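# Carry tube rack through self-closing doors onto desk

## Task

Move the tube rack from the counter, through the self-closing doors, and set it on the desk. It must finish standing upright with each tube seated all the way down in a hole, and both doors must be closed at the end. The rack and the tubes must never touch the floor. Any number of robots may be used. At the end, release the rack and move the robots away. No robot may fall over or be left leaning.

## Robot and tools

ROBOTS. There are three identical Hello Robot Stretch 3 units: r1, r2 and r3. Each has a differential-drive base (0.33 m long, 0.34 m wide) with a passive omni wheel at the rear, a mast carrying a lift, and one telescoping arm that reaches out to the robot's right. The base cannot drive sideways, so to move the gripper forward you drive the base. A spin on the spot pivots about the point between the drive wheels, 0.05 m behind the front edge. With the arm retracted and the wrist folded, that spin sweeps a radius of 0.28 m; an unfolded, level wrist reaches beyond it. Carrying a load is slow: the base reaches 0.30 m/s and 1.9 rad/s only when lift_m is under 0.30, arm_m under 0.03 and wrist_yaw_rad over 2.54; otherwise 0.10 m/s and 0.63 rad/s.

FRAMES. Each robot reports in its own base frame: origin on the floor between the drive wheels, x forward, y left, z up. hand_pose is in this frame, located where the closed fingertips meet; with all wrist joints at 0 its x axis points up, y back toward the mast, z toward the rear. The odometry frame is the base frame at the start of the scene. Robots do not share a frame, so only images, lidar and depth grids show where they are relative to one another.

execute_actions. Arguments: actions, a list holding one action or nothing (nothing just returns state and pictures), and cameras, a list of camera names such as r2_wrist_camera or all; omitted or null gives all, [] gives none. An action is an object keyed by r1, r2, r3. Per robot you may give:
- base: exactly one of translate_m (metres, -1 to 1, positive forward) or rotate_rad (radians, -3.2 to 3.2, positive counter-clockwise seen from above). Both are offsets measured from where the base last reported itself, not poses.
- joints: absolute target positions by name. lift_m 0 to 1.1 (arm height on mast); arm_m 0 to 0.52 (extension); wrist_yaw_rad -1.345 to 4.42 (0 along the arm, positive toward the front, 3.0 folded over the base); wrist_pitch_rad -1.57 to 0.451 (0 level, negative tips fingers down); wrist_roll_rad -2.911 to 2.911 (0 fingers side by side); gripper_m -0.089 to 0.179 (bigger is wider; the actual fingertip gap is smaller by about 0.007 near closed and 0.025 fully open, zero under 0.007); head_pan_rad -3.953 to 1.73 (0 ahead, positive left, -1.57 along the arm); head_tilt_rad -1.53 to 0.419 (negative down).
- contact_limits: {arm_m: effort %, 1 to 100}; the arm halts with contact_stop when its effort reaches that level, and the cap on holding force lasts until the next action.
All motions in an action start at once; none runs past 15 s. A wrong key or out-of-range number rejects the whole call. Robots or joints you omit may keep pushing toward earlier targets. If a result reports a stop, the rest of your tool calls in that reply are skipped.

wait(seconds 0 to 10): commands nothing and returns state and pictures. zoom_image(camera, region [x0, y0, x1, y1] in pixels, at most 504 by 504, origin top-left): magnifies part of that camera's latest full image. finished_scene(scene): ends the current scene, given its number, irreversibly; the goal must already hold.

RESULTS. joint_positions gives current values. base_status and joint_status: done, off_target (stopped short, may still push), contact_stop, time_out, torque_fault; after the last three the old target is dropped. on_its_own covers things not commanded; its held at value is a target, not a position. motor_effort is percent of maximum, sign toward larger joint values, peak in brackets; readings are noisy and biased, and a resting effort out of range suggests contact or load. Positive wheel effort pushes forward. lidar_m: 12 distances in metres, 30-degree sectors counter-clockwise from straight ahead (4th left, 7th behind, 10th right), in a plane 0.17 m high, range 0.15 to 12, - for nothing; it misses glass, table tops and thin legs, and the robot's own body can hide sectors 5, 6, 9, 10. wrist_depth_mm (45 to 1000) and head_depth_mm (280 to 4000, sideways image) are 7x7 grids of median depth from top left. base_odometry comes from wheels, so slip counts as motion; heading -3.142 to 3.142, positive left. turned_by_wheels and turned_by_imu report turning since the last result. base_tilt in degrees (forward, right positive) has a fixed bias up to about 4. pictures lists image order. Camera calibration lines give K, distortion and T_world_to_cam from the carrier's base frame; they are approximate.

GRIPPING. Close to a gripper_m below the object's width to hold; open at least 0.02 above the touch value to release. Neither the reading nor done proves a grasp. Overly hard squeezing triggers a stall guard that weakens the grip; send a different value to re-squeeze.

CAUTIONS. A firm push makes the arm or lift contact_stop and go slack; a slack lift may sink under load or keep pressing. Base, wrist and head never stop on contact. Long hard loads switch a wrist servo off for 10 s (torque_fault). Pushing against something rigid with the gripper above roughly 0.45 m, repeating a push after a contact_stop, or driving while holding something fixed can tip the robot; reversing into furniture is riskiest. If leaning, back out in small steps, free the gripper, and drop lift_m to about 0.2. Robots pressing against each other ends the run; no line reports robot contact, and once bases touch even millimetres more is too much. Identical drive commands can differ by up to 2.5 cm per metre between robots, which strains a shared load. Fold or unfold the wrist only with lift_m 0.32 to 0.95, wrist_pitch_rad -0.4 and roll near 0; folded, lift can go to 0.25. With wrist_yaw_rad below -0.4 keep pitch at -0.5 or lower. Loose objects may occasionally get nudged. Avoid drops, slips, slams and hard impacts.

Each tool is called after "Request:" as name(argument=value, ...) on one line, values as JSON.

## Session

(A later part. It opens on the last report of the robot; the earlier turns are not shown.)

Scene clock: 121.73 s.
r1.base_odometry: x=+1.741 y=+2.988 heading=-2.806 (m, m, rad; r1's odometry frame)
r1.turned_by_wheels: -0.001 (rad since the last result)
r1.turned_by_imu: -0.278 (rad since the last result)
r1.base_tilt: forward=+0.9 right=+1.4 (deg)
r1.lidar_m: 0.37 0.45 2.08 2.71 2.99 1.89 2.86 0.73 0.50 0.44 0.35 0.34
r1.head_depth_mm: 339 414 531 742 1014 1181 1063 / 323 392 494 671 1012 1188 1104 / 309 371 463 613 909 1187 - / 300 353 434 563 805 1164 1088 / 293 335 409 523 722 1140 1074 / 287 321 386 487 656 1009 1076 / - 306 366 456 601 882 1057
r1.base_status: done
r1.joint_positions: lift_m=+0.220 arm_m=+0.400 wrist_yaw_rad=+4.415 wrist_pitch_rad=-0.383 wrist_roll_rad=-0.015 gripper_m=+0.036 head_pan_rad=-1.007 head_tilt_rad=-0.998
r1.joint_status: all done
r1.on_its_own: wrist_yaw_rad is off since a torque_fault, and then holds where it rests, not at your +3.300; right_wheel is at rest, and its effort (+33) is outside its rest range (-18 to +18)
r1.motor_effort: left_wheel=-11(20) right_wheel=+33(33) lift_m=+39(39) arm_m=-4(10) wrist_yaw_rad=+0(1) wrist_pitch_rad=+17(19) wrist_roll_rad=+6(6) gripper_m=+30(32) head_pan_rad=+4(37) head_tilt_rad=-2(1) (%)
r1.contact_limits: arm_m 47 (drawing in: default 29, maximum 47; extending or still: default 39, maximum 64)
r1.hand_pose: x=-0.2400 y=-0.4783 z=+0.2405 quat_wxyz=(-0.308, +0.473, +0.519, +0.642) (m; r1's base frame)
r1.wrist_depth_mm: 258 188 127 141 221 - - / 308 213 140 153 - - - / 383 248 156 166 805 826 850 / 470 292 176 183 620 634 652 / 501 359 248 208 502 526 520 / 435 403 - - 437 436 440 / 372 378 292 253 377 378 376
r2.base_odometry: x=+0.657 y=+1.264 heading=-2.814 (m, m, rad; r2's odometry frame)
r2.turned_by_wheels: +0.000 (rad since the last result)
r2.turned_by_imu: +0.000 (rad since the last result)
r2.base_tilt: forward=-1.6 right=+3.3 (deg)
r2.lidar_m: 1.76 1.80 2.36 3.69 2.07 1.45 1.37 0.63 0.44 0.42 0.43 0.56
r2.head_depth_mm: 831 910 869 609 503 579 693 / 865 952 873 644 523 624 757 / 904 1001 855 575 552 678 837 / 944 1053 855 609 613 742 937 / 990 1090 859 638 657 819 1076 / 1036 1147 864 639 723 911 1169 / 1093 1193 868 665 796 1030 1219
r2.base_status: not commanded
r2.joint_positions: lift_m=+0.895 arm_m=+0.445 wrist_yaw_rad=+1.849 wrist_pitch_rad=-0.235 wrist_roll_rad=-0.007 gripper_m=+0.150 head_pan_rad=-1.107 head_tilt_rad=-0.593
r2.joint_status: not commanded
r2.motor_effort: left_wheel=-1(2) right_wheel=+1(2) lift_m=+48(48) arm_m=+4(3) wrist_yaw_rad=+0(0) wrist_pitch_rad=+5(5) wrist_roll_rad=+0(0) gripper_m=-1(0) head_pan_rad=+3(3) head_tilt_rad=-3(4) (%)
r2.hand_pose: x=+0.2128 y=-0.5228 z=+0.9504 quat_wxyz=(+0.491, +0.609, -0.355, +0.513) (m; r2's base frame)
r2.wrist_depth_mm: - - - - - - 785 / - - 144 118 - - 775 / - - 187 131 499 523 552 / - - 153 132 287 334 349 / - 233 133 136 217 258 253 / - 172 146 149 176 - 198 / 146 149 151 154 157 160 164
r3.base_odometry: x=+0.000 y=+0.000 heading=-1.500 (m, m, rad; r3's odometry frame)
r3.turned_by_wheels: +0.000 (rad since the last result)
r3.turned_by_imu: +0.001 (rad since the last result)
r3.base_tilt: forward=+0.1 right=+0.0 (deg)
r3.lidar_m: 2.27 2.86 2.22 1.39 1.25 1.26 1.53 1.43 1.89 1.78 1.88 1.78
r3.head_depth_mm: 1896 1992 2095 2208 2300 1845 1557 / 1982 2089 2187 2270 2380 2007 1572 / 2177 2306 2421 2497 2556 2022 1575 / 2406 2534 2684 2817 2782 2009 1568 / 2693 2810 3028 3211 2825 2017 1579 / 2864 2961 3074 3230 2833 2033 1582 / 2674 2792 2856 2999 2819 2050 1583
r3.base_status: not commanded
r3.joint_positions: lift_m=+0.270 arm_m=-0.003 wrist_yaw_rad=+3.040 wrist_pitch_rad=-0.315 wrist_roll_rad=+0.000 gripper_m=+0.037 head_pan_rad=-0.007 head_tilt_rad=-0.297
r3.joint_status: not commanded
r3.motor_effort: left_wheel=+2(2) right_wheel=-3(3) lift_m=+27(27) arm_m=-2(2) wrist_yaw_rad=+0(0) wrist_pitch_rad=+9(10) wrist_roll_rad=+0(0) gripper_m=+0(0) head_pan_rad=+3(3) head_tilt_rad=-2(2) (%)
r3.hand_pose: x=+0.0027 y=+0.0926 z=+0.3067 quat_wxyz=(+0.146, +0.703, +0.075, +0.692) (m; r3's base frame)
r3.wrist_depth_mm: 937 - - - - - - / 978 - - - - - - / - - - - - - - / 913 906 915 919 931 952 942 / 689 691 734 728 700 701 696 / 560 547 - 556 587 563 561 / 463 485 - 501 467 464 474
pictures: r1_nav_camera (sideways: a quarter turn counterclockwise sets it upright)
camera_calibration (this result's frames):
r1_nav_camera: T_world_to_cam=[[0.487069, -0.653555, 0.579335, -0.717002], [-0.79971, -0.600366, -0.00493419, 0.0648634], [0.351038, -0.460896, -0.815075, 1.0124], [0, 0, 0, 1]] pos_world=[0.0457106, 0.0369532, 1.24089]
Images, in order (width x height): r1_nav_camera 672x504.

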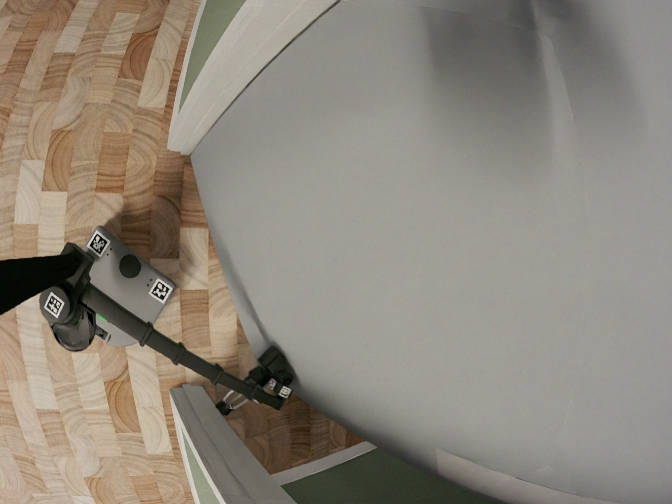

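Request:
execute_actions(actions=[{"r1":{"base":{"translate_m":0.45},"joints":{"arm_m":0.27,"head_pan_rad":-0.6},"contact_limits":{"arm_m":47}}}], cameras=["r1_nav_camera"])

Scene clock: 134.27 s.
r1.base_odometry: x=+1.317 y=+2.840 heading=-2.806 (m, m, rad; r1's odometry frame)
r1.turned_by_wheels: +0.000 (rad since the last result)
r1.turned_by_imu: -0.973 (rad since the last result)
r1.base_tilt: forward=+0.9 right=+1.3 (deg)
r1.lidar_m: - - 0.15 0.20 1.97 2.69 3.14 2.10 2.53 0.20 0.15 -
r1.head_depth_mm: - - - - - 1126 1089 / - - - - - 859 1083 / - - - - - - 670 / - - - - - - 428 / - - - - - - - / - - - - - - - / - - - - - - -
r1.base_status: translate_m off_target (by the wheels' count: +0.4497 of +0.4500)
r1.joint_positions: lift_m=+0.220 arm_m=+0.270 wrist_yaw_rad=+4.412 wrist_pitch_rad=-0.364 wrist_roll_rad=-0.010 gripper_m=+0.037 head_pan_rad=-0.612 head_tilt_rad=-1.006
r1.joint_status: all done
r1.on_its_own: wrist_yaw_rad is held at +4.412, not at your +3.300, since a torque_fault; left_wheel is at rest, and its effort (+31) is outside its rest range (-18 to +18); right_wheel is at rest, and its effort (+20) is outside its rest range (-18 to +18)
r1.motor_effort: left_wheel=+31(53) right_wheel=+20(36) lift_m=+40(41) arm_m=+3(13) wrist_yaw_rad=+0(1) wrist_pitch_rad=+8(23) wrist_roll_rad=+2(21) gripper_m=+0(37) head_pan_rad=+7(30) head_tilt_rad=+4(6) (%)
r1.contact_limits: arm_m 47 (drawing in: default 29, maximum 47; extending or still: default 39, maximum 64)
r1.hand_pose: x=-0.2419 y=-0.3463 z=+0.2450 quat_wxyz=(-0.312, +0.480, +0.514, +0.638) (m; r1's base frame)
r1.wrist_depth_mm: - - - - - - - / - - - - - - - / 859 852 880 881 876 883 877 / 655 668 660 670 664 661 666 / 525 535 558 532 532 529 533 / 446 439 - 444 456 445 - / 378 384 379 376 382 392 -
r2.base_odometry: x=+0.657 y=+1.264 heading=-2.814 (m, m, rad; r2's odometry frame)
r2.turned_by_wheels: +0.000 (rad since the last result)
r2.turned_by_imu: -0.001 (rad since the last result)
r2.base_tilt: forward=-1.6 right=+3.3 (deg)
r2.lidar_m: 1.76 1.80 2.38 3.68 2.06 1.45 1.37 0.63 0.44 0.42 0.42 0.56
r2.head_depth_mm: 830 913 872 609 503 579 693 / 863 954 872 645 524 625 758 / 903 1000 855 575 552 678 838 / 946 1048 858 608 612 740 940 / 987 1091 861 638 656 818 1074 / 1036 1150 863 639 725 911 1170 / 1094 1193 867 666 795 1028 1218
r2.base_status: not commanded
r2.joint_positions: lift_m=+0.895 arm_m=+0.445 wrist_yaw_rad=+1.849 wrist_pitch_rad=-0.235 wrist_roll_rad=-0.007 gripper_m=+0.150 head_pan_rad=-1.107 head_tilt_rad=-0.593
r2.joint_status: not commanded
r2.motor_effort: left_wheel=-1(1) right_wheel=+1(1) lift_m=+48(48) arm_m=+3(4) wrist_yaw_rad=+0(0) wrist_pitch_rad=+5(5) wrist_roll_rad=+0(0) gripper_m=+0(0) head_pan_rad=+2(3) head_tilt_rad=-4(4) (%)
r2.hand_pose: x=+0.2128 y=-0.5228 z=+0.9504 quat_wxyz=(+0.491, +0.609, -0.355, +0.513) (m; r2's base frame)
r2.wrist_depth_mm: - - - - - - 810 / - - 144 118 - - 764 / - - 186 131 490 525 562 / - - 153 132 285 336 347 / - 233 133 137 217 259 251 / - 173 147 149 176 - 199 / 146 148 150 154 158 159 164
r3.base_odometry: x=+0.000 y=+0.000 heading=-1.500 (m, m, rad; r3's odometry frame)
r3.turned_by_wheels: +0.000 (rad since the last result)
r3.turned_by_imu: +0.004 (rad since the last result)
r3.base_tilt: forward=+0.1 right=+0.0 (deg)
r3.lidar_m: 2.27 2.87 2.23 1.39 1.25 1.26 1.53 1.43 1.88 1.78 1.87 1.89
r3.head_depth_mm: 1901 1976 2049 2119 2149 1955 1561 / 1988 2081 2184 2279 2383 2012 1562 / 2178 2298 2396 2530 2568 2000 1570 / 2393 2528 2678 2817 2797 2018 1580 / 2695 2872 3011 3234 2808 2031 1580 / 2887 2963 3091 3259 2806 2035 1583 / 2694 2809 2866 3001 2849 2024 1580
r3.base_status: not commanded
r3.joint_positions: lift_m=+0.270 arm_m=-0.003 wrist_yaw_rad=+3.040 wrist_pitch_rad=-0.315 wrist_roll_rad=+0.000 gripper_m=+0.037 head_pan_rad=-0.007 head_tilt_rad=-0.297
r3.joint_status: not commanded
r3.motor_effort: left_wheel=+1(2) right_wheel=-3(3) lift_m=+26(27) arm_m=-2(2) wrist_yaw_rad=+0(1) wrist_pitch_rad=+9(9) wrist_roll_rad=+0(1) gripper_m=+0(1) head_pan_rad=+4(5) head_tilt_rad=-2(2) (%)
r3.hand_pose: x=+0.0027 y=+0.0926 z=+0.3067 quat_wxyz=(+0.146, +0.703, +0.075, +0.692) (m; r3's base frame)
r3.wrist_depth_mm: 916 - - - - - - / - - - - - - - / - - - - - - - / 911 887 912 912 923 936 948 / 681 692 731 722 705 713 709 / 558 551 - 553 581 567 570 / 464 483 - 499 467 467 477
pictures: r1_nav_camera (sideways: a quarter turn counterclockwise sets it upright)
camera_calibration (this result's frames):
r1_nav_camera: T_world_to_cam=[[0.704606, -0.418538, 0.573024, -0.710107], [-0.507348, -0.861723, -0.00555424, 0.0638872], [0.496112, -0.286809, -0.81952, 1.01729], [0, 0, 0, 1]] pos_world=[0.0280662, 0.049616, 1.24096]
Images, in order (width x height): r1_nav_camera 672x504.

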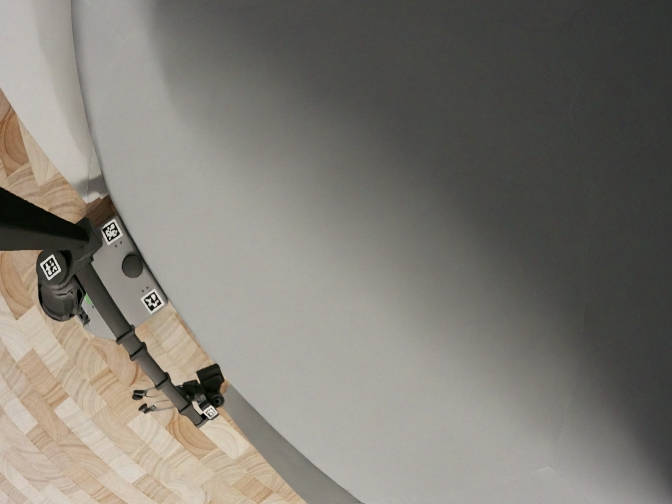

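Request:
execute_actions(actions=[{"r1":{"base":{"translate_m":-0.2},"joints":{"arm_m":0.2,"wrist_yaw_rad":3.4}}}], cameras=[])

Request:
execute_actions(actions=[{"r1":{"base":{"rotate_rad":1.68},"joints":{"arm_m":0.005,"head_pan_rad":-1.57}}}], cameras=[])

Request:
execute_actions(actions=[{"r1":{"base":{"translate_m":-0.33}}}], cameras=["r1_nav_camera"])

Request:
execute_actions(actions=[{"r1":{"joints":{"arm_m":0.51},"contact_limits":{"arm_m":64}}}], cameras=[])

Request:
execute_actions(actions=[{"r1":{"joints":{"arm_m":0.01,"wrist_yaw_rad":3.3,"head_pan_rad":0}}}], cameras=[])

Request:
execute_actions(actions=[{"r1":{"base":{"rotate_rad":-1.5}}}], cameras=[])

Request:
execute_actions(actions=[{"r1":{"base":{"translate_m":0.7}}}], cameras=["r1_nav_camera"])

Scene clock: 140.80 s.
r1.base_odometry: x=+1.505 y=+2.906 heading=-2.806 (m, m, rad; r1's odometry frame)
r1.turned_by_wheels: +0.000 (rad since the last result)
r1.turned_by_imu: +0.000 (rad since the last result)
r1.base_tilt: forward=+0.9 right=+1.3 (deg)
r1.lidar_m: 0.25 0.26 0.32 0.66 1.97 2.69 2.96 1.93 2.49 0.66 0.35 0.26
r1.head_depth_mm: 304 379 507 764 1212 1219 1077 / 291 338 438 618 1056 1193 1066 / - 309 385 519 794 1176 1097 / - 293 345 447 638 1114 1088 / - - 312 393 532 829 1075 / - - 296 351 457 658 1045 / - - - 316 400 547 846
r1.base_status: done
r1.joint_positions: lift_m=+0.220 arm_m=+0.200 wrist_yaw_rad=+3.402 wrist_pitch_rad=-0.364 wrist_roll_rad=-0.010 gripper_m=+0.037 head_pan_rad=-0.607 head_tilt_rad=-1.001
r1.joint_status: all done
r1.motor_effort: left_wheel=-2(23) right_wheel=+0(14) lift_m=+40(40) arm_m=-4(5) wrist_yaw_rad=-1(3) wrist_pitch_rad=+8(8) wrist_roll_rad=+2(2) gripper_m=+1(1) head_pan_rad=+3(6) head_tilt_rad=+1(3) (%)
r1.hand_pose: x=-0.0806 y=-0.1221 z=+0.2450 quat_wxyz=(+0.036, +0.669, +0.217, +0.710) (m; r1's base frame)
r1.wrist_depth_mm: - - - - - 755 412 / - - - - - 711 433 / 859 886 867 892 878 658 466 / 654 646 - - - 589 483 / 528 536 - - - 530 474 / 445 - - - - 445 438 / 382 - - - - 384 386
r2.base_odometry: x=+0.657 y=+1.264 heading=-2.814 (m, m, rad; r2's odometry frame)
r2.turned_by_wheels: +0.000 (rad since the last result)
r2.turned_by_imu: -0.001 (rad since the last result)
r2.base_tilt: forward=-1.6 right=+3.2 (deg)
r2.lidar_m: 1.76 1.80 2.36 3.69 2.07 1.45 1.37 0.63 0.44 0.42 0.43 0.56
r2.head_depth_mm: 829 909 871 608 502 579 692 / 866 953 873 645 524 624 759 / 903 1000 856 575 552 679 840 / 945 1049 856 609 612 742 937 / 990 1087 862 637 657 818 1076 / 1040 1147 862 639 722 913 1166 / 1094 1191 868 667 797 1028 1216
r2.base_status: not commanded
r2.joint_positions: lift_m=+0.895 arm_m=+0.445 wrist_yaw_rad=+1.849 wrist_pitch_rad=-0.235 wrist_roll_rad=-0.007 gripper_m=+0.150 head_pan_rad=-1.107 head_tilt_rad=-0.593
r2.joint_status: not commanded
r2.motor_effort: left_wheel=-1(1) right_wheel=+1(1) lift_m=+48(48) arm_m=+3(4) wrist_yaw_rad=+0(1) wrist_pitch_rad=+5(5) wrist_roll_rad=+0(0) gripper_m=+1(0) head_pan_rad=+2(3) head_tilt_rad=-4(3) (%)
r2.hand_pose: x=+0.2128 y=-0.5228 z=+0.9504 quat_wxyz=(+0.491, +0.609, -0.355, +0.513) (m; r2's base frame)
r2.wrist_depth_mm: - - - - - - 786 / - - 144 118 - - 788 / - - 186 131 494 514 574 / - - 153 132 284 336 350 / - 232 133 137 218 258 253 / - 172 146 150 176 - 199 / 146 148 151 155 157 159 165
r3.base_odometry: x=+0.000 y=+0.000 heading=-1.500 (m, m, rad; r3's odometry frame)
r3.turned_by_wheels: +0.000 (rad since the last result)
r3.turned_by_imu: +0.002 (rad since the last result)
r3.base_tilt: forward=+0.1 right=+0.0 (deg)
r3.lidar_m: 1.97 2.86 2.22 1.40 1.26 1.26 1.53 1.44 1.88 1.78 1.88 1.88
r3.head_depth_mm: 1897 1928 2084 2170 2213 1843 1557 / 1998 2089 2177 2278 2381 1917 1565 / 2172 2281 2393 2493 2575 2019 1572 / 2400 2536 2680 2812 2817 2019 1576 / 2660 2830 3027 3195 2821 2027 1579 / 2845 2973 3101 3198 2850 2029 1583 / 2703 2770 2850 2971 2857 2039 1592
r3.base_status: not commanded
r3.joint_positions: lift_m=+0.270 arm_m=-0.003 wrist_yaw_rad=+3.040 wrist_pitch_rad=-0.315 wrist_roll_rad=+0.000 gripper_m=+0.037 head_pan_rad=-0.007 head_tilt_rad=-0.297
r3.joint_status: not commanded
r3.motor_effort: left_wheel=+2(2) right_wheel=-3(3) lift_m=+28(27) arm_m=-1(1) wrist_yaw_rad=-1(0) wrist_pitch_rad=+9(10) wrist_roll_rad=+0(1) gripper_m=+1(0) head_pan_rad=+4(3) head_tilt_rad=-2(2) (%)
r3.hand_pose: x=+0.0027 y=+0.0926 z=+0.3067 quat_wxyz=(+0.146, +0.703, +0.075, +0.692) (m; r3's base frame)
r3.wrist_depth_mm: 933 - - - - - - / 986 - - - - - - / 994 - - - - - - / 910 903 922 909 916 927 952 / 683 678 726 725 704 703 710 / 559 550 - 559 584 555 559 / 464 480 - 497 463 467 474
pictures: none
No camera images: the call's "cameras" was empty. Leave "cameras" out to get every camera's image.

Scene clock: 144.13 s.
r1.base_odometry: x=+1.505 y=+2.906 heading=-1.126 (m, m, rad; r1's odometry frame)
r1.turned_by_wheels: +1.680 (rad since the last result)
r1.turned_by_imu: +1.675 (rad since the last result)
r1.base_tilt: forward=+1.0 right=+1.4 (deg)
r1.lidar_m: 1.07 2.03 3.00 2.97 3.16 2.48 0.66 0.32 0.25 0.25 0.27 0.32
r1.head_depth_mm: - - 290 347 487 813 1069 / - - 294 356 503 855 - / - - 298 365 521 828 - / - - 301 374 539 882 - / - - 302 383 559 1041 1075 / - - 307 393 581 935 1074 / - - 309 404 596 767 1076
r1.base_status: done
r1.joint_positions: lift_m=+0.220 arm_m=+0.005 wrist_yaw_rad=+3.401 wrist_pitch_rad=-0.364 wrist_roll_rad=-0.010 gripper_m=+0.037 head_pan_rad=-1.563 head_tilt_rad=-1.001
r1.joint_status: all done
r1.motor_effort: left_wheel=-3(10) right_wheel=+1(7) lift_m=+40(40) arm_m=-4(4) wrist_yaw_rad=-1(2) wrist_pitch_rad=+8(8) wrist_roll_rad=+2(2) gripper_m=+0(0) head_pan_rad=-2(47) head_tilt_rad=+0(1) (%)
r1.hand_pose: x=-0.0805 y=+0.0729 z=+0.2450 quat_wxyz=(+0.036, +0.669, +0.217, +0.710) (m; r1's base frame)
r1.wrist_depth_mm: - - - - - - - / - - - - - - - / 870 872 866 868 868 876 878 / 660 659 674 659 660 670 661 / 534 529 551 550 530 533 541 / 444 - - - - 459 451 / 386 - - - - 385 383
r2.base_odometry: x=+0.657 y=+1.264 heading=-2.814 (m, m, rad; r2's odometry frame)
r2.turned_by_wheels: +0.000 (rad since the last result)
r2.turned_by_imu: +0.000 (rad since the last result)
r2.base_tilt: forward=-1.6 right=+3.3 (deg)
r2.lidar_m: 1.76 1.80 2.37 3.69 2.07 1.45 1.37 0.63 0.44 0.42 0.43 0.56
r2.head_depth_mm: 830 911 869 608 502 578 692 / 865 955 873 644 524 625 759 / 901 999 855 575 553 678 840 / 943 1051 859 609 611 742 938 / 990 1088 862 639 657 818 1075 / 1040 1149 864 639 725 911 1167 / 1090 1196 866 666 796 1030 1219
r2.base_status: not commanded
r2.joint_positions: lift_m=+0.895 arm_m=+0.445 wrist_yaw_rad=+1.849 wrist_pitch_rad=-0.235 wrist_roll_rad=-0.007 gripper_m=+0.150 head_pan_rad=-1.107 head_tilt_rad=-0.593
r2.joint_status: not commanded
r2.motor_effort: left_wheel=-1(1) right_wheel=+1(1) lift_m=+48(48) arm_m=+3(4) wrist_yaw_rad=+0(0) wrist_pitch_rad=+5(5) wrist_roll_rad=+0(0) gripper_m=+1(1) head_pan_rad=+3(3) head_tilt_rad=-3(2) (%)
r2.hand_pose: x=+0.2128 y=-0.5228 z=+0.9504 quat_wxyz=(+0.491, +0.609, -0.355, +0.513) (m; r2's base frame)
r2.wrist_depth_mm: - - - - - - 792 / - - 143 118 - - 762 / - - 186 131 495 524 567 / - - 153 132 286 335 347 / - 234 134 137 217 259 252 / - 172 147 149 176 - 199 / 147 149 152 154 157 160 164
r3.base_odometry: x=+0.000 y=+0.000 heading=-1.500 (m, m, rad; r3's odometry frame)
r3.turned_by_wheels: +0.000 (rad since the last result)
r3.turned_by_imu: +0.001 (rad since the last result)
r3.base_tilt: forward=+0.1 right=+0.1 (deg)
r3.lidar_m: 2.27 2.87 2.22 1.39 1.26 1.26 1.53 1.44 1.88 1.78 1.88 1.80
r3.head_depth_mm: 1904 1954 2061 2133 2156 1862 1565 / 1998 2087 2169 2269 2377 1969 1560 / 2171 2301 2404 2524 2549 2023 1583 / 2400 2560 2675 2811 2820 2013 1587 / 2691 2822 2980 3223 2824 2041 1580 / 2849 2979 3122 3208 2843 2013 1571 / 2688 2774 2864 2977 2832 2035 1587
r3.base_status: not commanded
r3.joint_positions: lift_m=+0.270 arm_m=-0.003 wrist_yaw_rad=+3.040 wrist_pitch_rad=-0.315 wrist_roll_rad=+0.000 gripper_m=+0.037 head_pan_rad=-0.007 head_tilt_rad=-0.297
r3.joint_status: not commanded
r3.motor_effort: left_wheel=+2(1) right_wheel=-3(3) lift_m=+27(27) arm_m=-2(2) wrist_yaw_rad=+0(0) wrist_pitch_rad=+9(10) wrist_roll_rad=+0(0) gripper_m=+0(0) head_pan_rad=+4(4) head_tilt_rad=-2(2) (%)
r3.hand_pose: x=+0.0027 y=+0.0926 z=+0.3067 quat_wxyz=(+0.146, +0.703, +0.075, +0.692) (m; r3's base frame)
r3.wrist_depth_mm: 968 - - - - - - / 977 - - - - - - / - - - - - - - / 920 909 924 912 943 913 931 / 679 674 729 732 720 685 718 / 555 556 - 556 577 557 562 / 462 480 - 497 466 469 474
pictures: none
No camera images: the call's "cameras" was empty. Leave "cameras" out to get every camera's image.

Scene clock: 147.00 s.
r1.base_odometry: x=+1.364 y=+3.204 heading=-1.126 (m, m, rad; r1's odometry frame)
r1.turned_by_wheels: +0.000 (rad since the last result)
r1.turned_by_imu: +0.001 (rad since the last result)
r1.base_tilt: forward=+0.9 right=+1.3 (deg)
r1.lidar_m: 0.87 2.38 3.02 1.83 1.84 2.18 0.35 0.28 0.22 0.22 0.23 0.34
r1.head_depth_mm: - - - 305 408 684 1024 / - - - 311 422 717 - / - - - 316 437 694 - / - - - 317 453 743 - / - - - 322 470 875 1077 / - - - 330 489 943 1074 / - - - 340 509 1025 1076
r1.base_status: done
r1.joint_positions: lift_m=+0.220 arm_m=+0.005 wrist_yaw_rad=+3.400 wrist_pitch_rad=-0.364 wrist_roll_rad=-0.010 gripper_m=+0.037 head_pan_rad=-1.563 head_tilt_rad=-1.001
r1.joint_status: not commanded
r1.motor_effort: left_wheel=-3(11) right_wheel=+1(3) lift_m=+40(40) arm_m=-5(4) wrist_yaw_rad=+1(0) wrist_pitch_rad=+8(8) wrist_roll_rad=+2(2) gripper_m=+1(0) head_pan_rad=-2(3) head_tilt_rad=+0(1) (%)
r1.hand_pose: x=-0.0803 y=+0.0730 z=+0.2450 quat_wxyz=(+0.036, +0.669, +0.217, +0.710) (m; r1's base frame)
r1.wrist_depth_mm: - - - - - - - / - - - - - - - / 862 869 868 861 860 871 897 / 651 651 661 658 651 655 667 / 536 535 549 555 535 536 537 / 443 - - - - 455 449 / 383 - - - - 381 390
r2.base_odometry: x=+0.657 y=+1.264 heading=-2.814 (m, m, rad; r2's odometry frame)
r2.turned_by_wheels: +0.000 (rad since the last result)
r2.turned_by_imu: +0.000 (rad since the last result)
r2.base_tilt: forward=-1.6 right=+3.3 (deg)
r2.lidar_m: 1.76 1.80 2.37 3.70 2.06 1.45 1.37 0.63 0.44 0.42 0.43 0.56
r2.head_depth_mm: 832 914 870 607 504 580 693 / 865 951 875 645 524 626 759 / 902 999 854 575 553 679 841 / 943 1050 857 609 613 741 938 / 989 1091 861 638 656 818 1075 / 1040 1149 865 639 723 914 1168 / 1095 1192 867 666 797 1029 1218
r2.base_status: not commanded
r2.joint_positions: lift_m=+0.895 arm_m=+0.445 wrist_yaw_rad=+1.849 wrist_pitch_rad=-0.235 wrist_roll_rad=-0.007 gripper_m=+0.150 head_pan_rad=-1.107 head_tilt_rad=-0.593
r2.joint_status: not commanded
r2.motor_effort: left_wheel=-2(2) right_wheel=+1(1) lift_m=+48(48) arm_m=+3(3) wrist_yaw_rad=+0(0) wrist_pitch_rad=+5(5) wrist_roll_rad=+0(0) gripper_m=+1(1) head_pan_rad=+3(3) head_tilt_rad=-3(4) (%)
r2.hand_pose: x=+0.2128 y=-0.5228 z=+0.9504 quat_wxyz=(+0.491, +0.609, -0.355, +0.513) (m; r2's base frame)
r2.wrist_depth_mm: - - - - - - 780 / - - 144 118 - - 765 / - - 186 131 492 526 564 / - - 153 132 285 335 349 / - 234 133 137 218 258 251 / - 173 146 150 176 - 199 / 146 149 151 154 158 159 164
r3.base_odometry: x=+0.000 y=+0.000 heading=-1.500 (m, m, rad; r3's odometry frame)
r3.turned_by_wheels: +0.000 (rad since the last result)
r3.turned_by_imu: +0.001 (rad since the last result)
r3.base_tilt: forward=+0.2 right=+0.1 (deg)
r3.lidar_m: 2.27 2.86 2.23 1.40 1.25 1.26 1.52 1.44 1.89 1.78 1.88 1.70
r3.head_depth_mm: 1888 1979 2085 2164 2258 2003 1550 / 1995 2083 2201 2287 2407 2010 1563 / 2186 2293 2398 2507 2550 2004 1576 / 2409 2521 2680 2791 2825 2004 1571 / 2668 2836 3006 3201 2799 2006 1576 / 2861 2963 3086 3233 2833 2029 1580 / 2671 2768 2890 2962 2829 2038 1586
r3.base_status: not commanded
r3.joint_positions: lift_m=+0.270 arm_m=-0.003 wrist_yaw_rad=+3.040 wrist_pitch_rad=-0.315 wrist_roll_rad=+0.000 gripper_m=+0.037 head_pan_rad=-0.007 head_tilt_rad=-0.297
r3.joint_status: not commanded
r3.motor_effort: left_wheel=+2(2) right_wheel=-3(3) lift_m=+27(27) arm_m=-2(2) wrist_yaw_rad=+0(0) wrist_pitch_rad=+10(9) wrist_roll_rad=+1(0) gripper_m=+0(0) head_pan_rad=+4(4) head_tilt_rad=-2(2) (%)
r3.hand_pose: x=+0.0027 y=+0.0926 z=+0.3067 quat_wxyz=(+0.146, +0.703, +0.075, +0.692) (m; r3's base frame)
r3.wrist_depth_mm: 950 - - - - - - / 977 - - - - - - / - - - - - - - / 905 910 916 937 926 931 924 / 681 689 730 714 698 707 703 / 551 561 - 567 590 568 567 / 466 474 - 499 470 469 473
pictures: r1_nav_camera (sideways: a quarter turn counterclockwise sets it upright)
camera_calibration (this result's frames):
r1_nav_camera: T_world_to_cam=[[0.0683738, -0.813863, 0.57702, -0.711432], [-0.996164, -0.0873491, -0.00516207, 0.0663585], [0.0546034, -0.574454, -0.816714, 1.01634], [0, 0, 0, 1]] pos_world=[0.0592517, 0.0106283, 1.24091]
Images, in order (width x height): r1_nav_camera 672x504.

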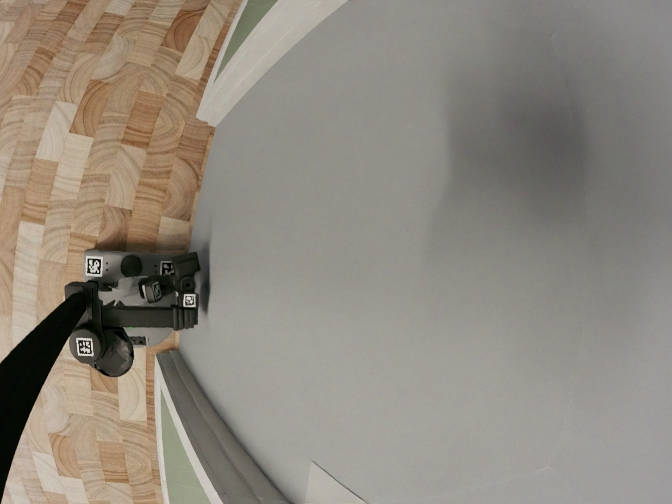

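Scene clock: 152.70 s.
r1.base_odometry: x=+1.363 y=+3.204 heading=-1.127 (m, m, rad; r1's odometry frame)
r1.turned_by_wheels: -0.001 (rad since the last result)
r1.turned_by_imu: -0.061 (rad since the last result)
r1.base_tilt: forward=+0.8 right=+1.3 (deg)
r1.lidar_m: 0.63 2.35 3.05 1.96 1.82 2.16 0.45 0.33 1.32 0.61 0.55 0.56
r1.head_depth_mm: 2162 2109 1763 1525 1331 1171 1035 / 2086 2067 1775 1522 1336 1191 - / 659 798 1013 1447 1315 1189 - / 605 721 885 1096 1336 1192 - / 558 655 787 991 1278 1196 1069 / 518 600 710 873 1125 1195 1074 / 482 554 647 776 975 1182 1075
r1.base_status: not commanded
r1.joint_positions: lift_m=+0.220 arm_m=+0.509 wrist_yaw_rad=+3.661 wrist_pitch_rad=-0.366 wrist_roll_rad=-0.007 gripper_m=+0.037 head_pan_rad=-1.564 head_tilt_rad=-1.000
r1.joint_status: all done
r1.on_its_own: wrist_yaw_rad is held at +3.606, not at your +3.400, by its stall guard, which is still easing; right_wheel is at rest, and its effort (+25) is outside its rest range (-18 to +18); arm_m is at rest, and its effort (+15) is outside its rest range (-14 to +14)
r1.motor_effort: left_wheel=-15(19) right_wheel=+25(28) lift_m=+36(49) arm_m=+15(54) wrist_yaw_rad=-64(99) wrist_pitch_rad=+9(11) wrist_roll_rad=+1(2) gripper_m=+0(1) head_pan_rad=-3(3) head_tilt_rad=+0(0) (%)
r1.contact_limits: arm_m 64 (drawing in: default 29, maximum 47; extending or still: default 39, maximum 64)
r1.hand_pose: x=-0.1357 y=-0.4535 z=+0.2447 quat_wxyz=(-0.055, +0.636, +0.303, +0.708) (m; r1's base frame)
r1.wrist_depth_mm: 567 456 364 - - - - / 628 502 400 - - - - / 679 563 441 783 - - 878 / 662 601 495 573 - - 670 / 533 527 525 509 - - 535 / 447 446 - 446 460 431 446 / 381 384 383 384 383 380 386
r2.base_odometry: x=+0.657 y=+1.264 heading=-2.814 (m, m, rad; r2's odometry frame)
r2.turned_by_wheels: +0.000 (rad since the last result)
r2.turned_by_imu: +0.000 (rad since the last result)
r2.base_tilt: forward=-1.6 right=+3.2 (deg)
r2.lidar_m: 1.76 1.80 2.36 3.69 2.06 1.45 1.37 0.63 0.44 0.42 0.42 0.56
r2.head_depth_mm: 831 913 870 608 502 579 692 / 866 954 873 644 524 624 757 / 901 998 854 576 551 678 838 / 943 1049 856 609 612 743 937 / 992 1088 860 638 656 818 1074 / 1039 1149 864 640 723 911 1172 / 1093 1199 868 666 799 1029 1219
r2.base_status: not commanded
r2.joint_positions: lift_m=+0.895 arm_m=+0.445 wrist_yaw_rad=+1.849 wrist_pitch_rad=-0.235 wrist_roll_rad=-0.007 gripper_m=+0.150 head_pan_rad=-1.107 head_tilt_rad=-0.593
r2.joint_status: not commanded
r2.motor_effort: left_wheel=-2(1) right_wheel=+1(1) lift_m=+48(48) arm_m=+4(3) wrist_yaw_rad=+1(0) wrist_pitch_rad=+5(5) wrist_roll_rad=+0(0) gripper_m=+0(0) head_pan_rad=+2(3) head_tilt_rad=-3(3) (%)
r2.hand_pose: x=+0.2128 y=-0.5228 z=+0.9504 quat_wxyz=(+0.491, +0.609, -0.355, +0.513) (m; r2's base frame)
r2.wrist_depth_mm: - - - - - - 801 / - - 144 118 - - 764 / - - 186 131 491 533 553 / - - 154 132 287 333 342 / - 233 133 137 217 257 251 / - 173 146 149 177 - 199 / 147 148 151 154 157 160 164
r3.base_odometry: x=+0.000 y=+0.000 heading=-1.500 (m, m, rad; r3's odometry frame)
r3.turned_by_wheels: +0.000 (rad since the last result)
r3.turned_by_imu: +0.002 (rad since the last result)
r3.base_tilt: forward=+0.2 right=+0.0 (deg)
r3.lidar_m: 2.27 2.86 2.23 1.40 1.25 1.26 1.53 1.43 1.88 1.78 1.87 1.68
r3.head_depth_mm: 1919 1999 2098 2229 2347 1990 1565 / 1990 2096 2169 2273 2380 2000 1560 / 2178 2276 2369 2522 2591 2003 1579 / 2386 2529 2664 2841 2774 2016 1572 / 2699 2796 3023 3218 2802 2028 1576 / 2845 2981 3111 3221 2846 2023 1579 / 2694 2782 2855 3000 2843 2044 1592
r3.base_status: not commanded
r3.joint_positions: lift_m=+0.270 arm_m=-0.003 wrist_yaw_rad=+3.040 wrist_pitch_rad=-0.315 wrist_roll_rad=+0.000 gripper_m=+0.037 head_pan_rad=-0.007 head_tilt_rad=-0.297
r3.joint_status: not commanded
r3.motor_effort: left_wheel=+2(2) right_wheel=-3(2) lift_m=+27(27) arm_m=-1(2) wrist_yaw_rad=+0(0) wrist_pitch_rad=+10(9) wrist_roll_rad=+1(0) gripper_m=+0(0) head_pan_rad=+4(5) head_tilt_rad=-2(2) (%)
r3.hand_pose: x=+0.0027 y=+0.0926 z=+0.3067 quat_wxyz=(+0.146, +0.703, +0.075, +0.692) (m; r3's base frame)
r3.wrist_depth_mm: 941 - - - - - - / 991 - - - - - - / - - - - - - - / 894 906 917 939 941 951 946 / 694 674 729 737 709 705 705 / 552 551 - 555 589 557 573 / 468 477 - 504 471 467 471
pictures: none
No camera images: the call's "cameras" was empty. Leave "cameras" out to get every camera's image.

Scene clock: 157.57 s.
r1.base_odometry: x=+1.364 y=+3.204 heading=-1.126 (m, m, rad; r1's odometry frame)
r1.turned_by_wheels: +0.001 (rad since the last result)
r1.turned_by_imu: +0.000 (rad since the last result)
r1.base_tilt: forward=+1.0 right=+1.2 (deg)
r1.lidar_m: 0.63 2.34 3.07 1.97 1.81 2.17 0.45 0.33 0.28 0.27 0.27 0.37
r1.head_depth_mm: 514 598 692 719 736 752 771 / 744 666 782 946 1105 1135 1060 / 1898 1955 1668 1470 1314 1186 1083 / 1993 2138 1782 1534 1343 1194 1087 / 1998 2149 1789 1535 1342 1192 1090 / 2038 2156 1787 1531 1342 1190 1076 / 2038 2163 1804 1534 1352 1198 1075
r1.base_status: not commanded
r1.joint_positions: lift_m=+0.220 arm_m=+0.010 wrist_yaw_rad=+3.301 wrist_pitch_rad=-0.366 wrist_roll_rad=-0.007 gripper_m=+0.037 head_pan_rad=-0.007 head_tilt_rad=-1.000
r1.joint_status: all done
r1.motor_effort: left_wheel=-1(16) right_wheel=-1(25) lift_m=+36(36) arm_m=-5(13) wrist_yaw_rad=-1(74) wrist_pitch_rad=+9(9) wrist_roll_rad=+0(1) gripper_m=+1(1) head_pan_rad=+4(43) head_tilt_rad=+0(0) (%)
r1.hand_pose: x=-0.0580 y=+0.0725 z=+0.2447 quat_wxyz=(+0.072, +0.680, +0.184, +0.706) (m; r1's base frame)
r1.wrist_depth_mm: - - - - - - - / - - - - - - - / 864 870 874 878 866 890 864 / 651 667 652 663 660 664 659 / 538 524 554 - 545 528 531 / 457 - - - - 441 445 / - - - - - 384 384
r2.base_odometry: x=+0.657 y=+1.264 heading=-2.814 (m, m, rad; r2's odometry frame)
r2.turned_by_wheels: +0.000 (rad since the last result)
r2.turned_by_imu: +0.000 (rad since the last result)
r2.base_tilt: forward=-1.6 right=+3.2 (deg)
r2.lidar_m: 1.76 1.80 2.37 3.69 2.06 1.45 1.37 0.63 0.44 0.42 0.42 0.56
r2.head_depth_mm: 830 910 872 608 503 580 692 / 865 954 873 644 524 624 760 / 905 998 855 575 554 680 840 / 944 1048 859 609 613 743 937 / 988 1088 861 638 658 816 1071 / 1038 1152 865 639 723 911 1169 / 1096 1200 867 666 797 1031 1219
r2.base_status: not commanded
r2.joint_positions: lift_m=+0.895 arm_m=+0.445 wrist_yaw_rad=+1.849 wrist_pitch_rad=-0.235 wrist_roll_rad=-0.007 gripper_m=+0.150 head_pan_rad=-1.107 head_tilt_rad=-0.593
r2.joint_status: not commanded
r2.motor_effort: left_wheel=-2(2) right_wheel=+1(2) lift_m=+47(48) arm_m=+3(3) wrist_yaw_rad=+0(0) wrist_pitch_rad=+5(5) wrist_roll_rad=+0(0) gripper_m=+1(0) head_pan_rad=+3(3) head_tilt_rad=-3(4) (%)
r2.hand_pose: x=+0.2128 y=-0.5228 z=+0.9504 quat_wxyz=(+0.491, +0.609, -0.355, +0.513) (m; r2's base frame)
r2.wrist_depth_mm: - - - - - - 799 / - - 143 118 - - 768 / - - 187 130 493 523 555 / - - 153 132 288 334 350 / - 234 133 136 217 259 252 / - 172 146 149 175 - 199 / 146 149 151 154 157 160 164
r3.base_odometry: x=+0.000 y=+0.000 heading=-1.500 (m, m, rad; r3's odometry frame)
r3.turned_by_wheels: +0.000 (rad since the last result)
r3.turned_by_imu: +0.001 (rad since the last result)
r3.base_tilt: forward=+0.1 right=+0.0 (deg)
r3.lidar_m: 2.27 2.86 2.22 1.39 1.25 1.26 1.53 1.44 1.88 1.78 1.88 1.69
r3.head_depth_mm: 1909 1983 2075 2178 2281 2013 1565 / 2003 2081 2190 2275 2394 2007 1568 / 2187 2289 2382 2517 2594 1999 1567 / 2410 2529 2663 2793 2813 2017 1586 / 2695 2827 2991 3197 2832 2025 1575 / 2862 2994 3096 3222 2837 2016 1578 / 2666 2815 2880 2952 2846 2038 1592
r3.base_status: not commanded
r3.joint_positions: lift_m=+0.270 arm_m=-0.003 wrist_yaw_rad=+3.040 wrist_pitch_rad=-0.315 wrist_roll_rad=+0.000 gripper_m=+0.037 head_pan_rad=-0.007 head_tilt_rad=-0.297
r3.joint_status: not commanded
r3.motor_effort: left_wheel=+2(2) right_wheel=-3(3) lift_m=+27(27) arm_m=-2(2) wrist_yaw_rad=+0(0) wrist_pitch_rad=+10(9) wrist_roll_rad=+1(0) gripper_m=+0(1) head_pan_rad=+4(5) head_tilt_rad=-2(2) (%)
r3.hand_pose: x=+0.0027 y=+0.0926 z=+0.3067 quat_wxyz=(+0.146, +0.703, +0.075, +0.692) (m; r3's base frame)
r3.wrist_depth_mm: 927 - - - - - - / 967 - - - - - - / - - - - - - - / 900 925 904 947 937 929 921 / 678 671 738 728 697 708 707 / 554 552 - 566 585 559 562 / 465 478 - 495 467 474 468
pictures: none
No camera images: the call's "cameras" was empty. Leave "cameras" out to get every camera's image.

Scene clock: 159.70 s.
r1.base_odometry: x=+1.364 y=+3.204 heading=-2.626 (m, m, rad; r1's odometry frame)
r1.turned_by_wheels: -1.500 (rad since the last result)
r1.turned_by_imu: -1.494 (rad since the last result)
r1.base_tilt: forward=+0.9 right=+1.3 (deg)
r1.lidar_m: 0.22 0.23 0.35 1.01 2.41 3.02 1.81 2.80 2.16 0.33 0.27 0.22
r1.head_depth_mm: - - - 301 387 642 1020 / - - - 303 401 681 1084 / - - - 307 416 726 1083 / - - - 314 433 779 1089 / - - - 315 450 837 1089 / - - - 320 470 910 1074 / - - - 327 491 993 1079
r1.base_status: done
r1.joint_positions: lift_m=+0.220 arm_m=+0.010 wrist_yaw_rad=+3.301 wrist_pitch_rad=-0.366 wrist_roll_rad=-0.007 gripper_m=+0.037 head_pan_rad=-0.007 head_tilt_rad=-1.000
r1.joint_status: not commanded
r1.motor_effort: left_wheel=+1(8) right_wheel=-2(6) lift_m=+36(36) arm_m=-4(5) wrist_yaw_rad=-1(2) wrist_pitch_rad=+9(9) wrist_roll_rad=+0(0) gripper_m=+1(0) head_pan_rad=+4(4) head_tilt_rad=+0(0) (%)
r1.hand_pose: x=-0.0579 y=+0.0725 z=+0.2447 quat_wxyz=(+0.072, +0.680, +0.184, +0.706) (m; r1's base frame)
r1.wrist_depth_mm: - - - - - 599 473 / - - - - - 594 461 / 868 872 868 880 857 631 442 / 649 655 656 652 656 629 427 / 527 536 553 - 545 534 412 / 453 - - - - 447 398 / - - - - - 384 372
r2.base_odometry: x=+0.657 y=+1.264 heading=-2.814 (m, m, rad; r2's odometry frame)
r2.turned_by_wheels: +0.000 (rad since the last result)
r2.turned_by_imu: +0.000 (rad since the last result)
r2.base_tilt: forward=-1.6 right=+3.3 (deg)
r2.lidar_m: 1.76 1.80 2.37 3.69 2.07 1.45 1.37 0.63 0.44 0.42 0.42 0.56
r2.head_depth_mm: 831 911 870 608 503 579 693 / 866 951 873 645 525 625 758 / 902 1000 855 575 552 677 838 / 943 1048 856 608 613 741 939 / 988 1090 861 638 656 821 1076 / 1039 1152 863 639 724 911 1175 / 1096 1192 868 665 796 1029 1219
r2.base_status: not commanded
r2.joint_positions: lift_m=+0.895 arm_m=+0.445 wrist_yaw_rad=+1.849 wrist_pitch_rad=-0.235 wrist_roll_rad=-0.007 gripper_m=+0.150 head_pan_rad=-1.107 head_tilt_rad=-0.593
r2.joint_status: not commanded
r2.motor_effort: left_wheel=-1(2) right_wheel=+1(1) lift_m=+48(48) arm_m=+3(3) wrist_yaw_rad=+0(1) wrist_pitch_rad=+5(5) wrist_roll_rad=+0(0) gripper_m=+0(0) head_pan_rad=+2(3) head_tilt_rad=-3(3) (%)
r2.hand_pose: x=+0.2128 y=-0.5228 z=+0.9504 quat_wxyz=(+0.491, +0.609, -0.355, +0.513) (m; r2's base frame)
r2.wrist_depth_mm: - - - - - - 795 / - - 144 118 - - 792 / - - 186 131 490 532 556 / - - 154 132 287 332 350 / - 233 133 137 217 257 252 / - 173 146 150 176 - 198 / 147 149 151 154 157 160 164
r3.base_odometry: x=+0.000 y=+0.000 heading=-1.500 (m, m, rad; r3's odometry frame)
r3.turned_by_wheels: +0.000 (rad since the last result)
r3.turned_by_imu: +0.001 (rad since the last result)
r3.base_tilt: forward=+0.1 right=+0.0 (deg)
r3.lidar_m: 2.27 2.86 2.22 1.39 1.25 1.26 1.53 1.43 1.88 1.78 1.88 1.81
r3.head_depth_mm: 1885 1972 2081 2165 2270 2005 1571 / 2000 2089 2170 2281 2383 2019 1571 / 2176 2268 2405 2510 2595 2004 1567 / 2404 2530 2661 2843 2813 2023 1580 / 2680 2830 3006 3194 2828 2036 1573 / 2840 3008 3077 3257 2832 2021 1586 / 2645 2779 2890 2967 2841 2029 1591
r3.base_status: not commanded
r3.joint_positions: lift_m=+0.270 arm_m=-0.003 wrist_yaw_rad=+3.040 wrist_pitch_rad=-0.315 wrist_roll_rad=+0.000 gripper_m=+0.037 head_pan_rad=-0.007 head_tilt_rad=-0.297
r3.joint_status: not commanded
r3.motor_effort: left_wheel=+2(1) right_wheel=-3(3) lift_m=+27(27) arm_m=-2(2) wrist_yaw_rad=+0(0) wrist_pitch_rad=+9(9) wrist_roll_rad=+1(1) gripper_m=+0(0) head_pan_rad=+3(3) head_tilt_rad=-2(3) (%)
r3.hand_pose: x=+0.0027 y=+0.0926 z=+0.3067 quat_wxyz=(+0.146, +0.703, +0.075, +0.692) (m; r3's base frame)
r3.wrist_depth_mm: 970 - - - - - - / 981 - - - - - - / - - - - - - - / 913 915 922 911 925 938 935 / 679 678 736 726 693 699 710 / 555 550 - 559 580 565 565 / 460 484 - 500 467 471 472
pictures: none
No camera images: the call's "cameras" was empty. Leave "cameras" out to get every camera's image.

Scene clock: 166.57 s.
r1.base_odometry: x=+0.755 y=+2.858 heading=-2.625 (m, m, rad; r1's odometry frame)
r1.turned_by_wheels: +0.001 (rad since the last result)
r1.turned_by_imu: -0.155 (rad since the last result)
r1.base_tilt: forward=+0.9 right=+1.3 (deg)
r1.lidar_m: - - 0.15 0.19 2.25 3.04 3.14 1.98 2.25 0.24 0.15 -
r1.head_depth_mm: - - - - - - 894 / - - - - - - - / - - - - - - 349 / - - - - - - - / - - - - - - - / - - - - - - 1041 / - - - - - - 1042
r1.base_status: translate_m off_target (by the wheels' count: +0.6998 of +0.7000)
r1.joint_positions: lift_m=+0.220 arm_m=+0.010 wrist_yaw_rad=+3.299 wrist_pitch_rad=-0.364 wrist_roll_rad=-0.008 gripper_m=+0.037 head_pan_rad=+0.006 head_tilt_rad=-1.014
r1.joint_status: not commanded
r1.on_its_own: left_wheel is at rest, and its effort (+33) is outside its rest range (-18 to +18)
r1.motor_effort: left_wheel=+33(64) right_wheel=+5(44) lift_m=+40(45) arm_m=+1(10) wrist_yaw_rad=+2(34) wrist_pitch_rad=+8(9) wrist_roll_rad=+1(1) gripper_m=+0(0) head_pan_rad=-3(7) head_tilt_rad=+7(8) (%)
r1.hand_pose: x=-0.0573 y=+0.0732 z=+0.2449 quat_wxyz=(+0.073, +0.680, +0.183, +0.706) (m; r1's base frame)
r1.wrist_depth_mm: - - - - 532 214 134 / - - - - 527 210 132 / 867 861 872 720 503 206 131 / 654 669 654 661 481 203 129 / 529 531 555 - 392 199 128 / 460 - - - - 196 127 / - - - - - 180 126
r2.base_odometry: x=+0.657 y=+1.264 heading=-2.814 (m, m, rad; r2's odometry frame)
r2.turned_by_wheels: +0.000 (rad since the last result)
r2.turned_by_imu: -0.001 (rad since the last result)
r2.base_tilt: forward=-1.6 right=+3.3 (deg)
r2.lidar_m: 1.76 1.80 2.37 3.70 2.07 1.44 1.37 0.63 0.44 0.42 0.43 0.56
r2.head_depth_mm: 829 912 873 608 503 579 692 / 865 952 872 645 524 624 759 / 901 999 855 575 553 677 838 / 942 1052 858 609 612 741 937 / 988 1087 860 639 657 818 1078 / 1040 1150 863 639 724 913 1167 / 1094 1199 867 666 795 1031 1219
r2.base_status: not commanded
r2.joint_positions: lift_m=+0.895 arm_m=+0.445 wrist_yaw_rad=+1.849 wrist_pitch_rad=-0.235 wrist_roll_rad=-0.007 gripper_m=+0.150 head_pan_rad=-1.107 head_tilt_rad=-0.593
r2.joint_status: not commanded
r2.motor_effort: left_wheel=-1(1) right_wheel=+1(1) lift_m=+48(48) arm_m=+3(3) wrist_yaw_rad=+0(0) wrist_pitch_rad=+5(5) wrist_roll_rad=+0(0) gripper_m=+0(1) head_pan_rad=+3(3) head_tilt_rad=-4(3) (%)
r2.hand_pose: x=+0.2128 y=-0.5228 z=+0.9504 quat_wxyz=(+0.491, +0.609, -0.355, +0.513) (m; r2's base frame)
r2.wrist_depth_mm: - - - - - - 798 / - - 143 119 - - 760 / - - 186 131 496 530 571 / - - 153 131 286 333 348 / - 233 133 137 216 257 252 / - 172 147 149 175 - 198 / 146 148 151 155 157 160 164
r3.base_odometry: x=+0.000 y=+0.000 heading=-1.500 (m, m, rad; r3's odometry frame)
r3.turned_by_wheels: +0.000 (rad since the last result)
r3.turned_by_imu: +0.002 (rad since the last result)
r3.base_tilt: forward=+0.1 right=+0.1 (deg)
r3.lidar_m: 2.27 2.86 2.22 1.40 1.25 1.26 1.53 1.44 1.88 1.78 1.88 1.88
r3.head_depth_mm: 1893 1967 2074 2180 2247 1998 1558 / 1989 2083 2167 2291 2387 2006 1574 / 2196 2286 2414 2509 2557 2001 1578 / 2426 2515 2690 2840 2788 2020 1582 / 2666 2842 3023 3221 2834 2025 1577 / 2843 2988 3104 3229 2798 2027 1583 / 2669 2758 2869 3008 2830 2050 1583
r3.base_status: not commanded
r3.joint_positions: lift_m=+0.270 arm_m=-0.003 wrist_yaw_rad=+3.040 wrist_pitch_rad=-0.315 wrist_roll_rad=+0.000 gripper_m=+0.037 head_pan_rad=-0.007 head_tilt_rad=-0.297
r3.joint_status: not commanded
r3.motor_effort: left_wheel=+2(2) right_wheel=-3(3) lift_m=+28(27) arm_m=-2(2) wrist_yaw_rad=-1(0) wrist_pitch_rad=+10(9) wrist_roll_rad=+1(0) gripper_m=+0(0) head_pan_rad=+4(3) head_tilt_rad=-2(2) (%)
r3.hand_pose: x=+0.0027 y=+0.0926 z=+0.3067 quat_wxyz=(+0.146, +0.703, +0.075, +0.692) (m; r3's base frame)
r3.wrist_depth_mm: 950 - - - - - - / 986 - - - - - - / 999 - - - - - - / 895 913 932 939 928 935 929 / 684 689 724 731 701 705 709 / 552 553 - 566 584 559 570 / 468 484 - 502 468 471 476
pictures: r1_nav_camera (sideways: a quarter turn counterclockwise sets it upright)
camera_calibration (this result's frames):
r1_nav_camera: T_world_to_cam=[[0.821232, 0.0674951, 0.566588, -0.702434], [0.0861461, -0.996263, -0.00618275, 0.0610851], [0.564054, 0.0538868, -0.823978, 1.02268], [0, 0, 0, 1]] pos_world=[-0.00524482, 0.0531589, 1.24103]
Images, in order (width x height): r1_nav_camera 672x504.

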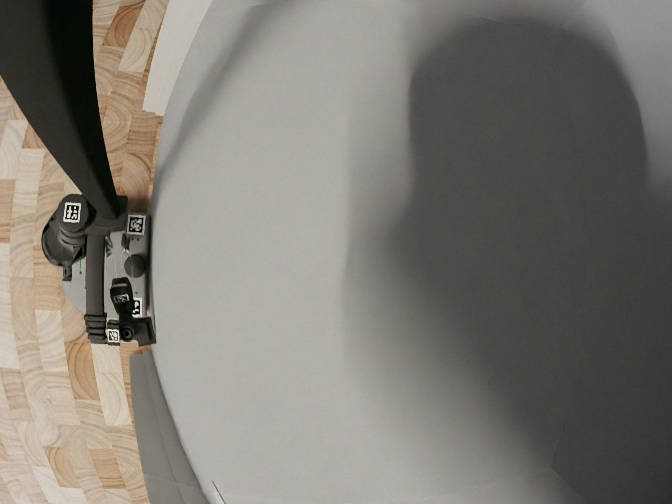

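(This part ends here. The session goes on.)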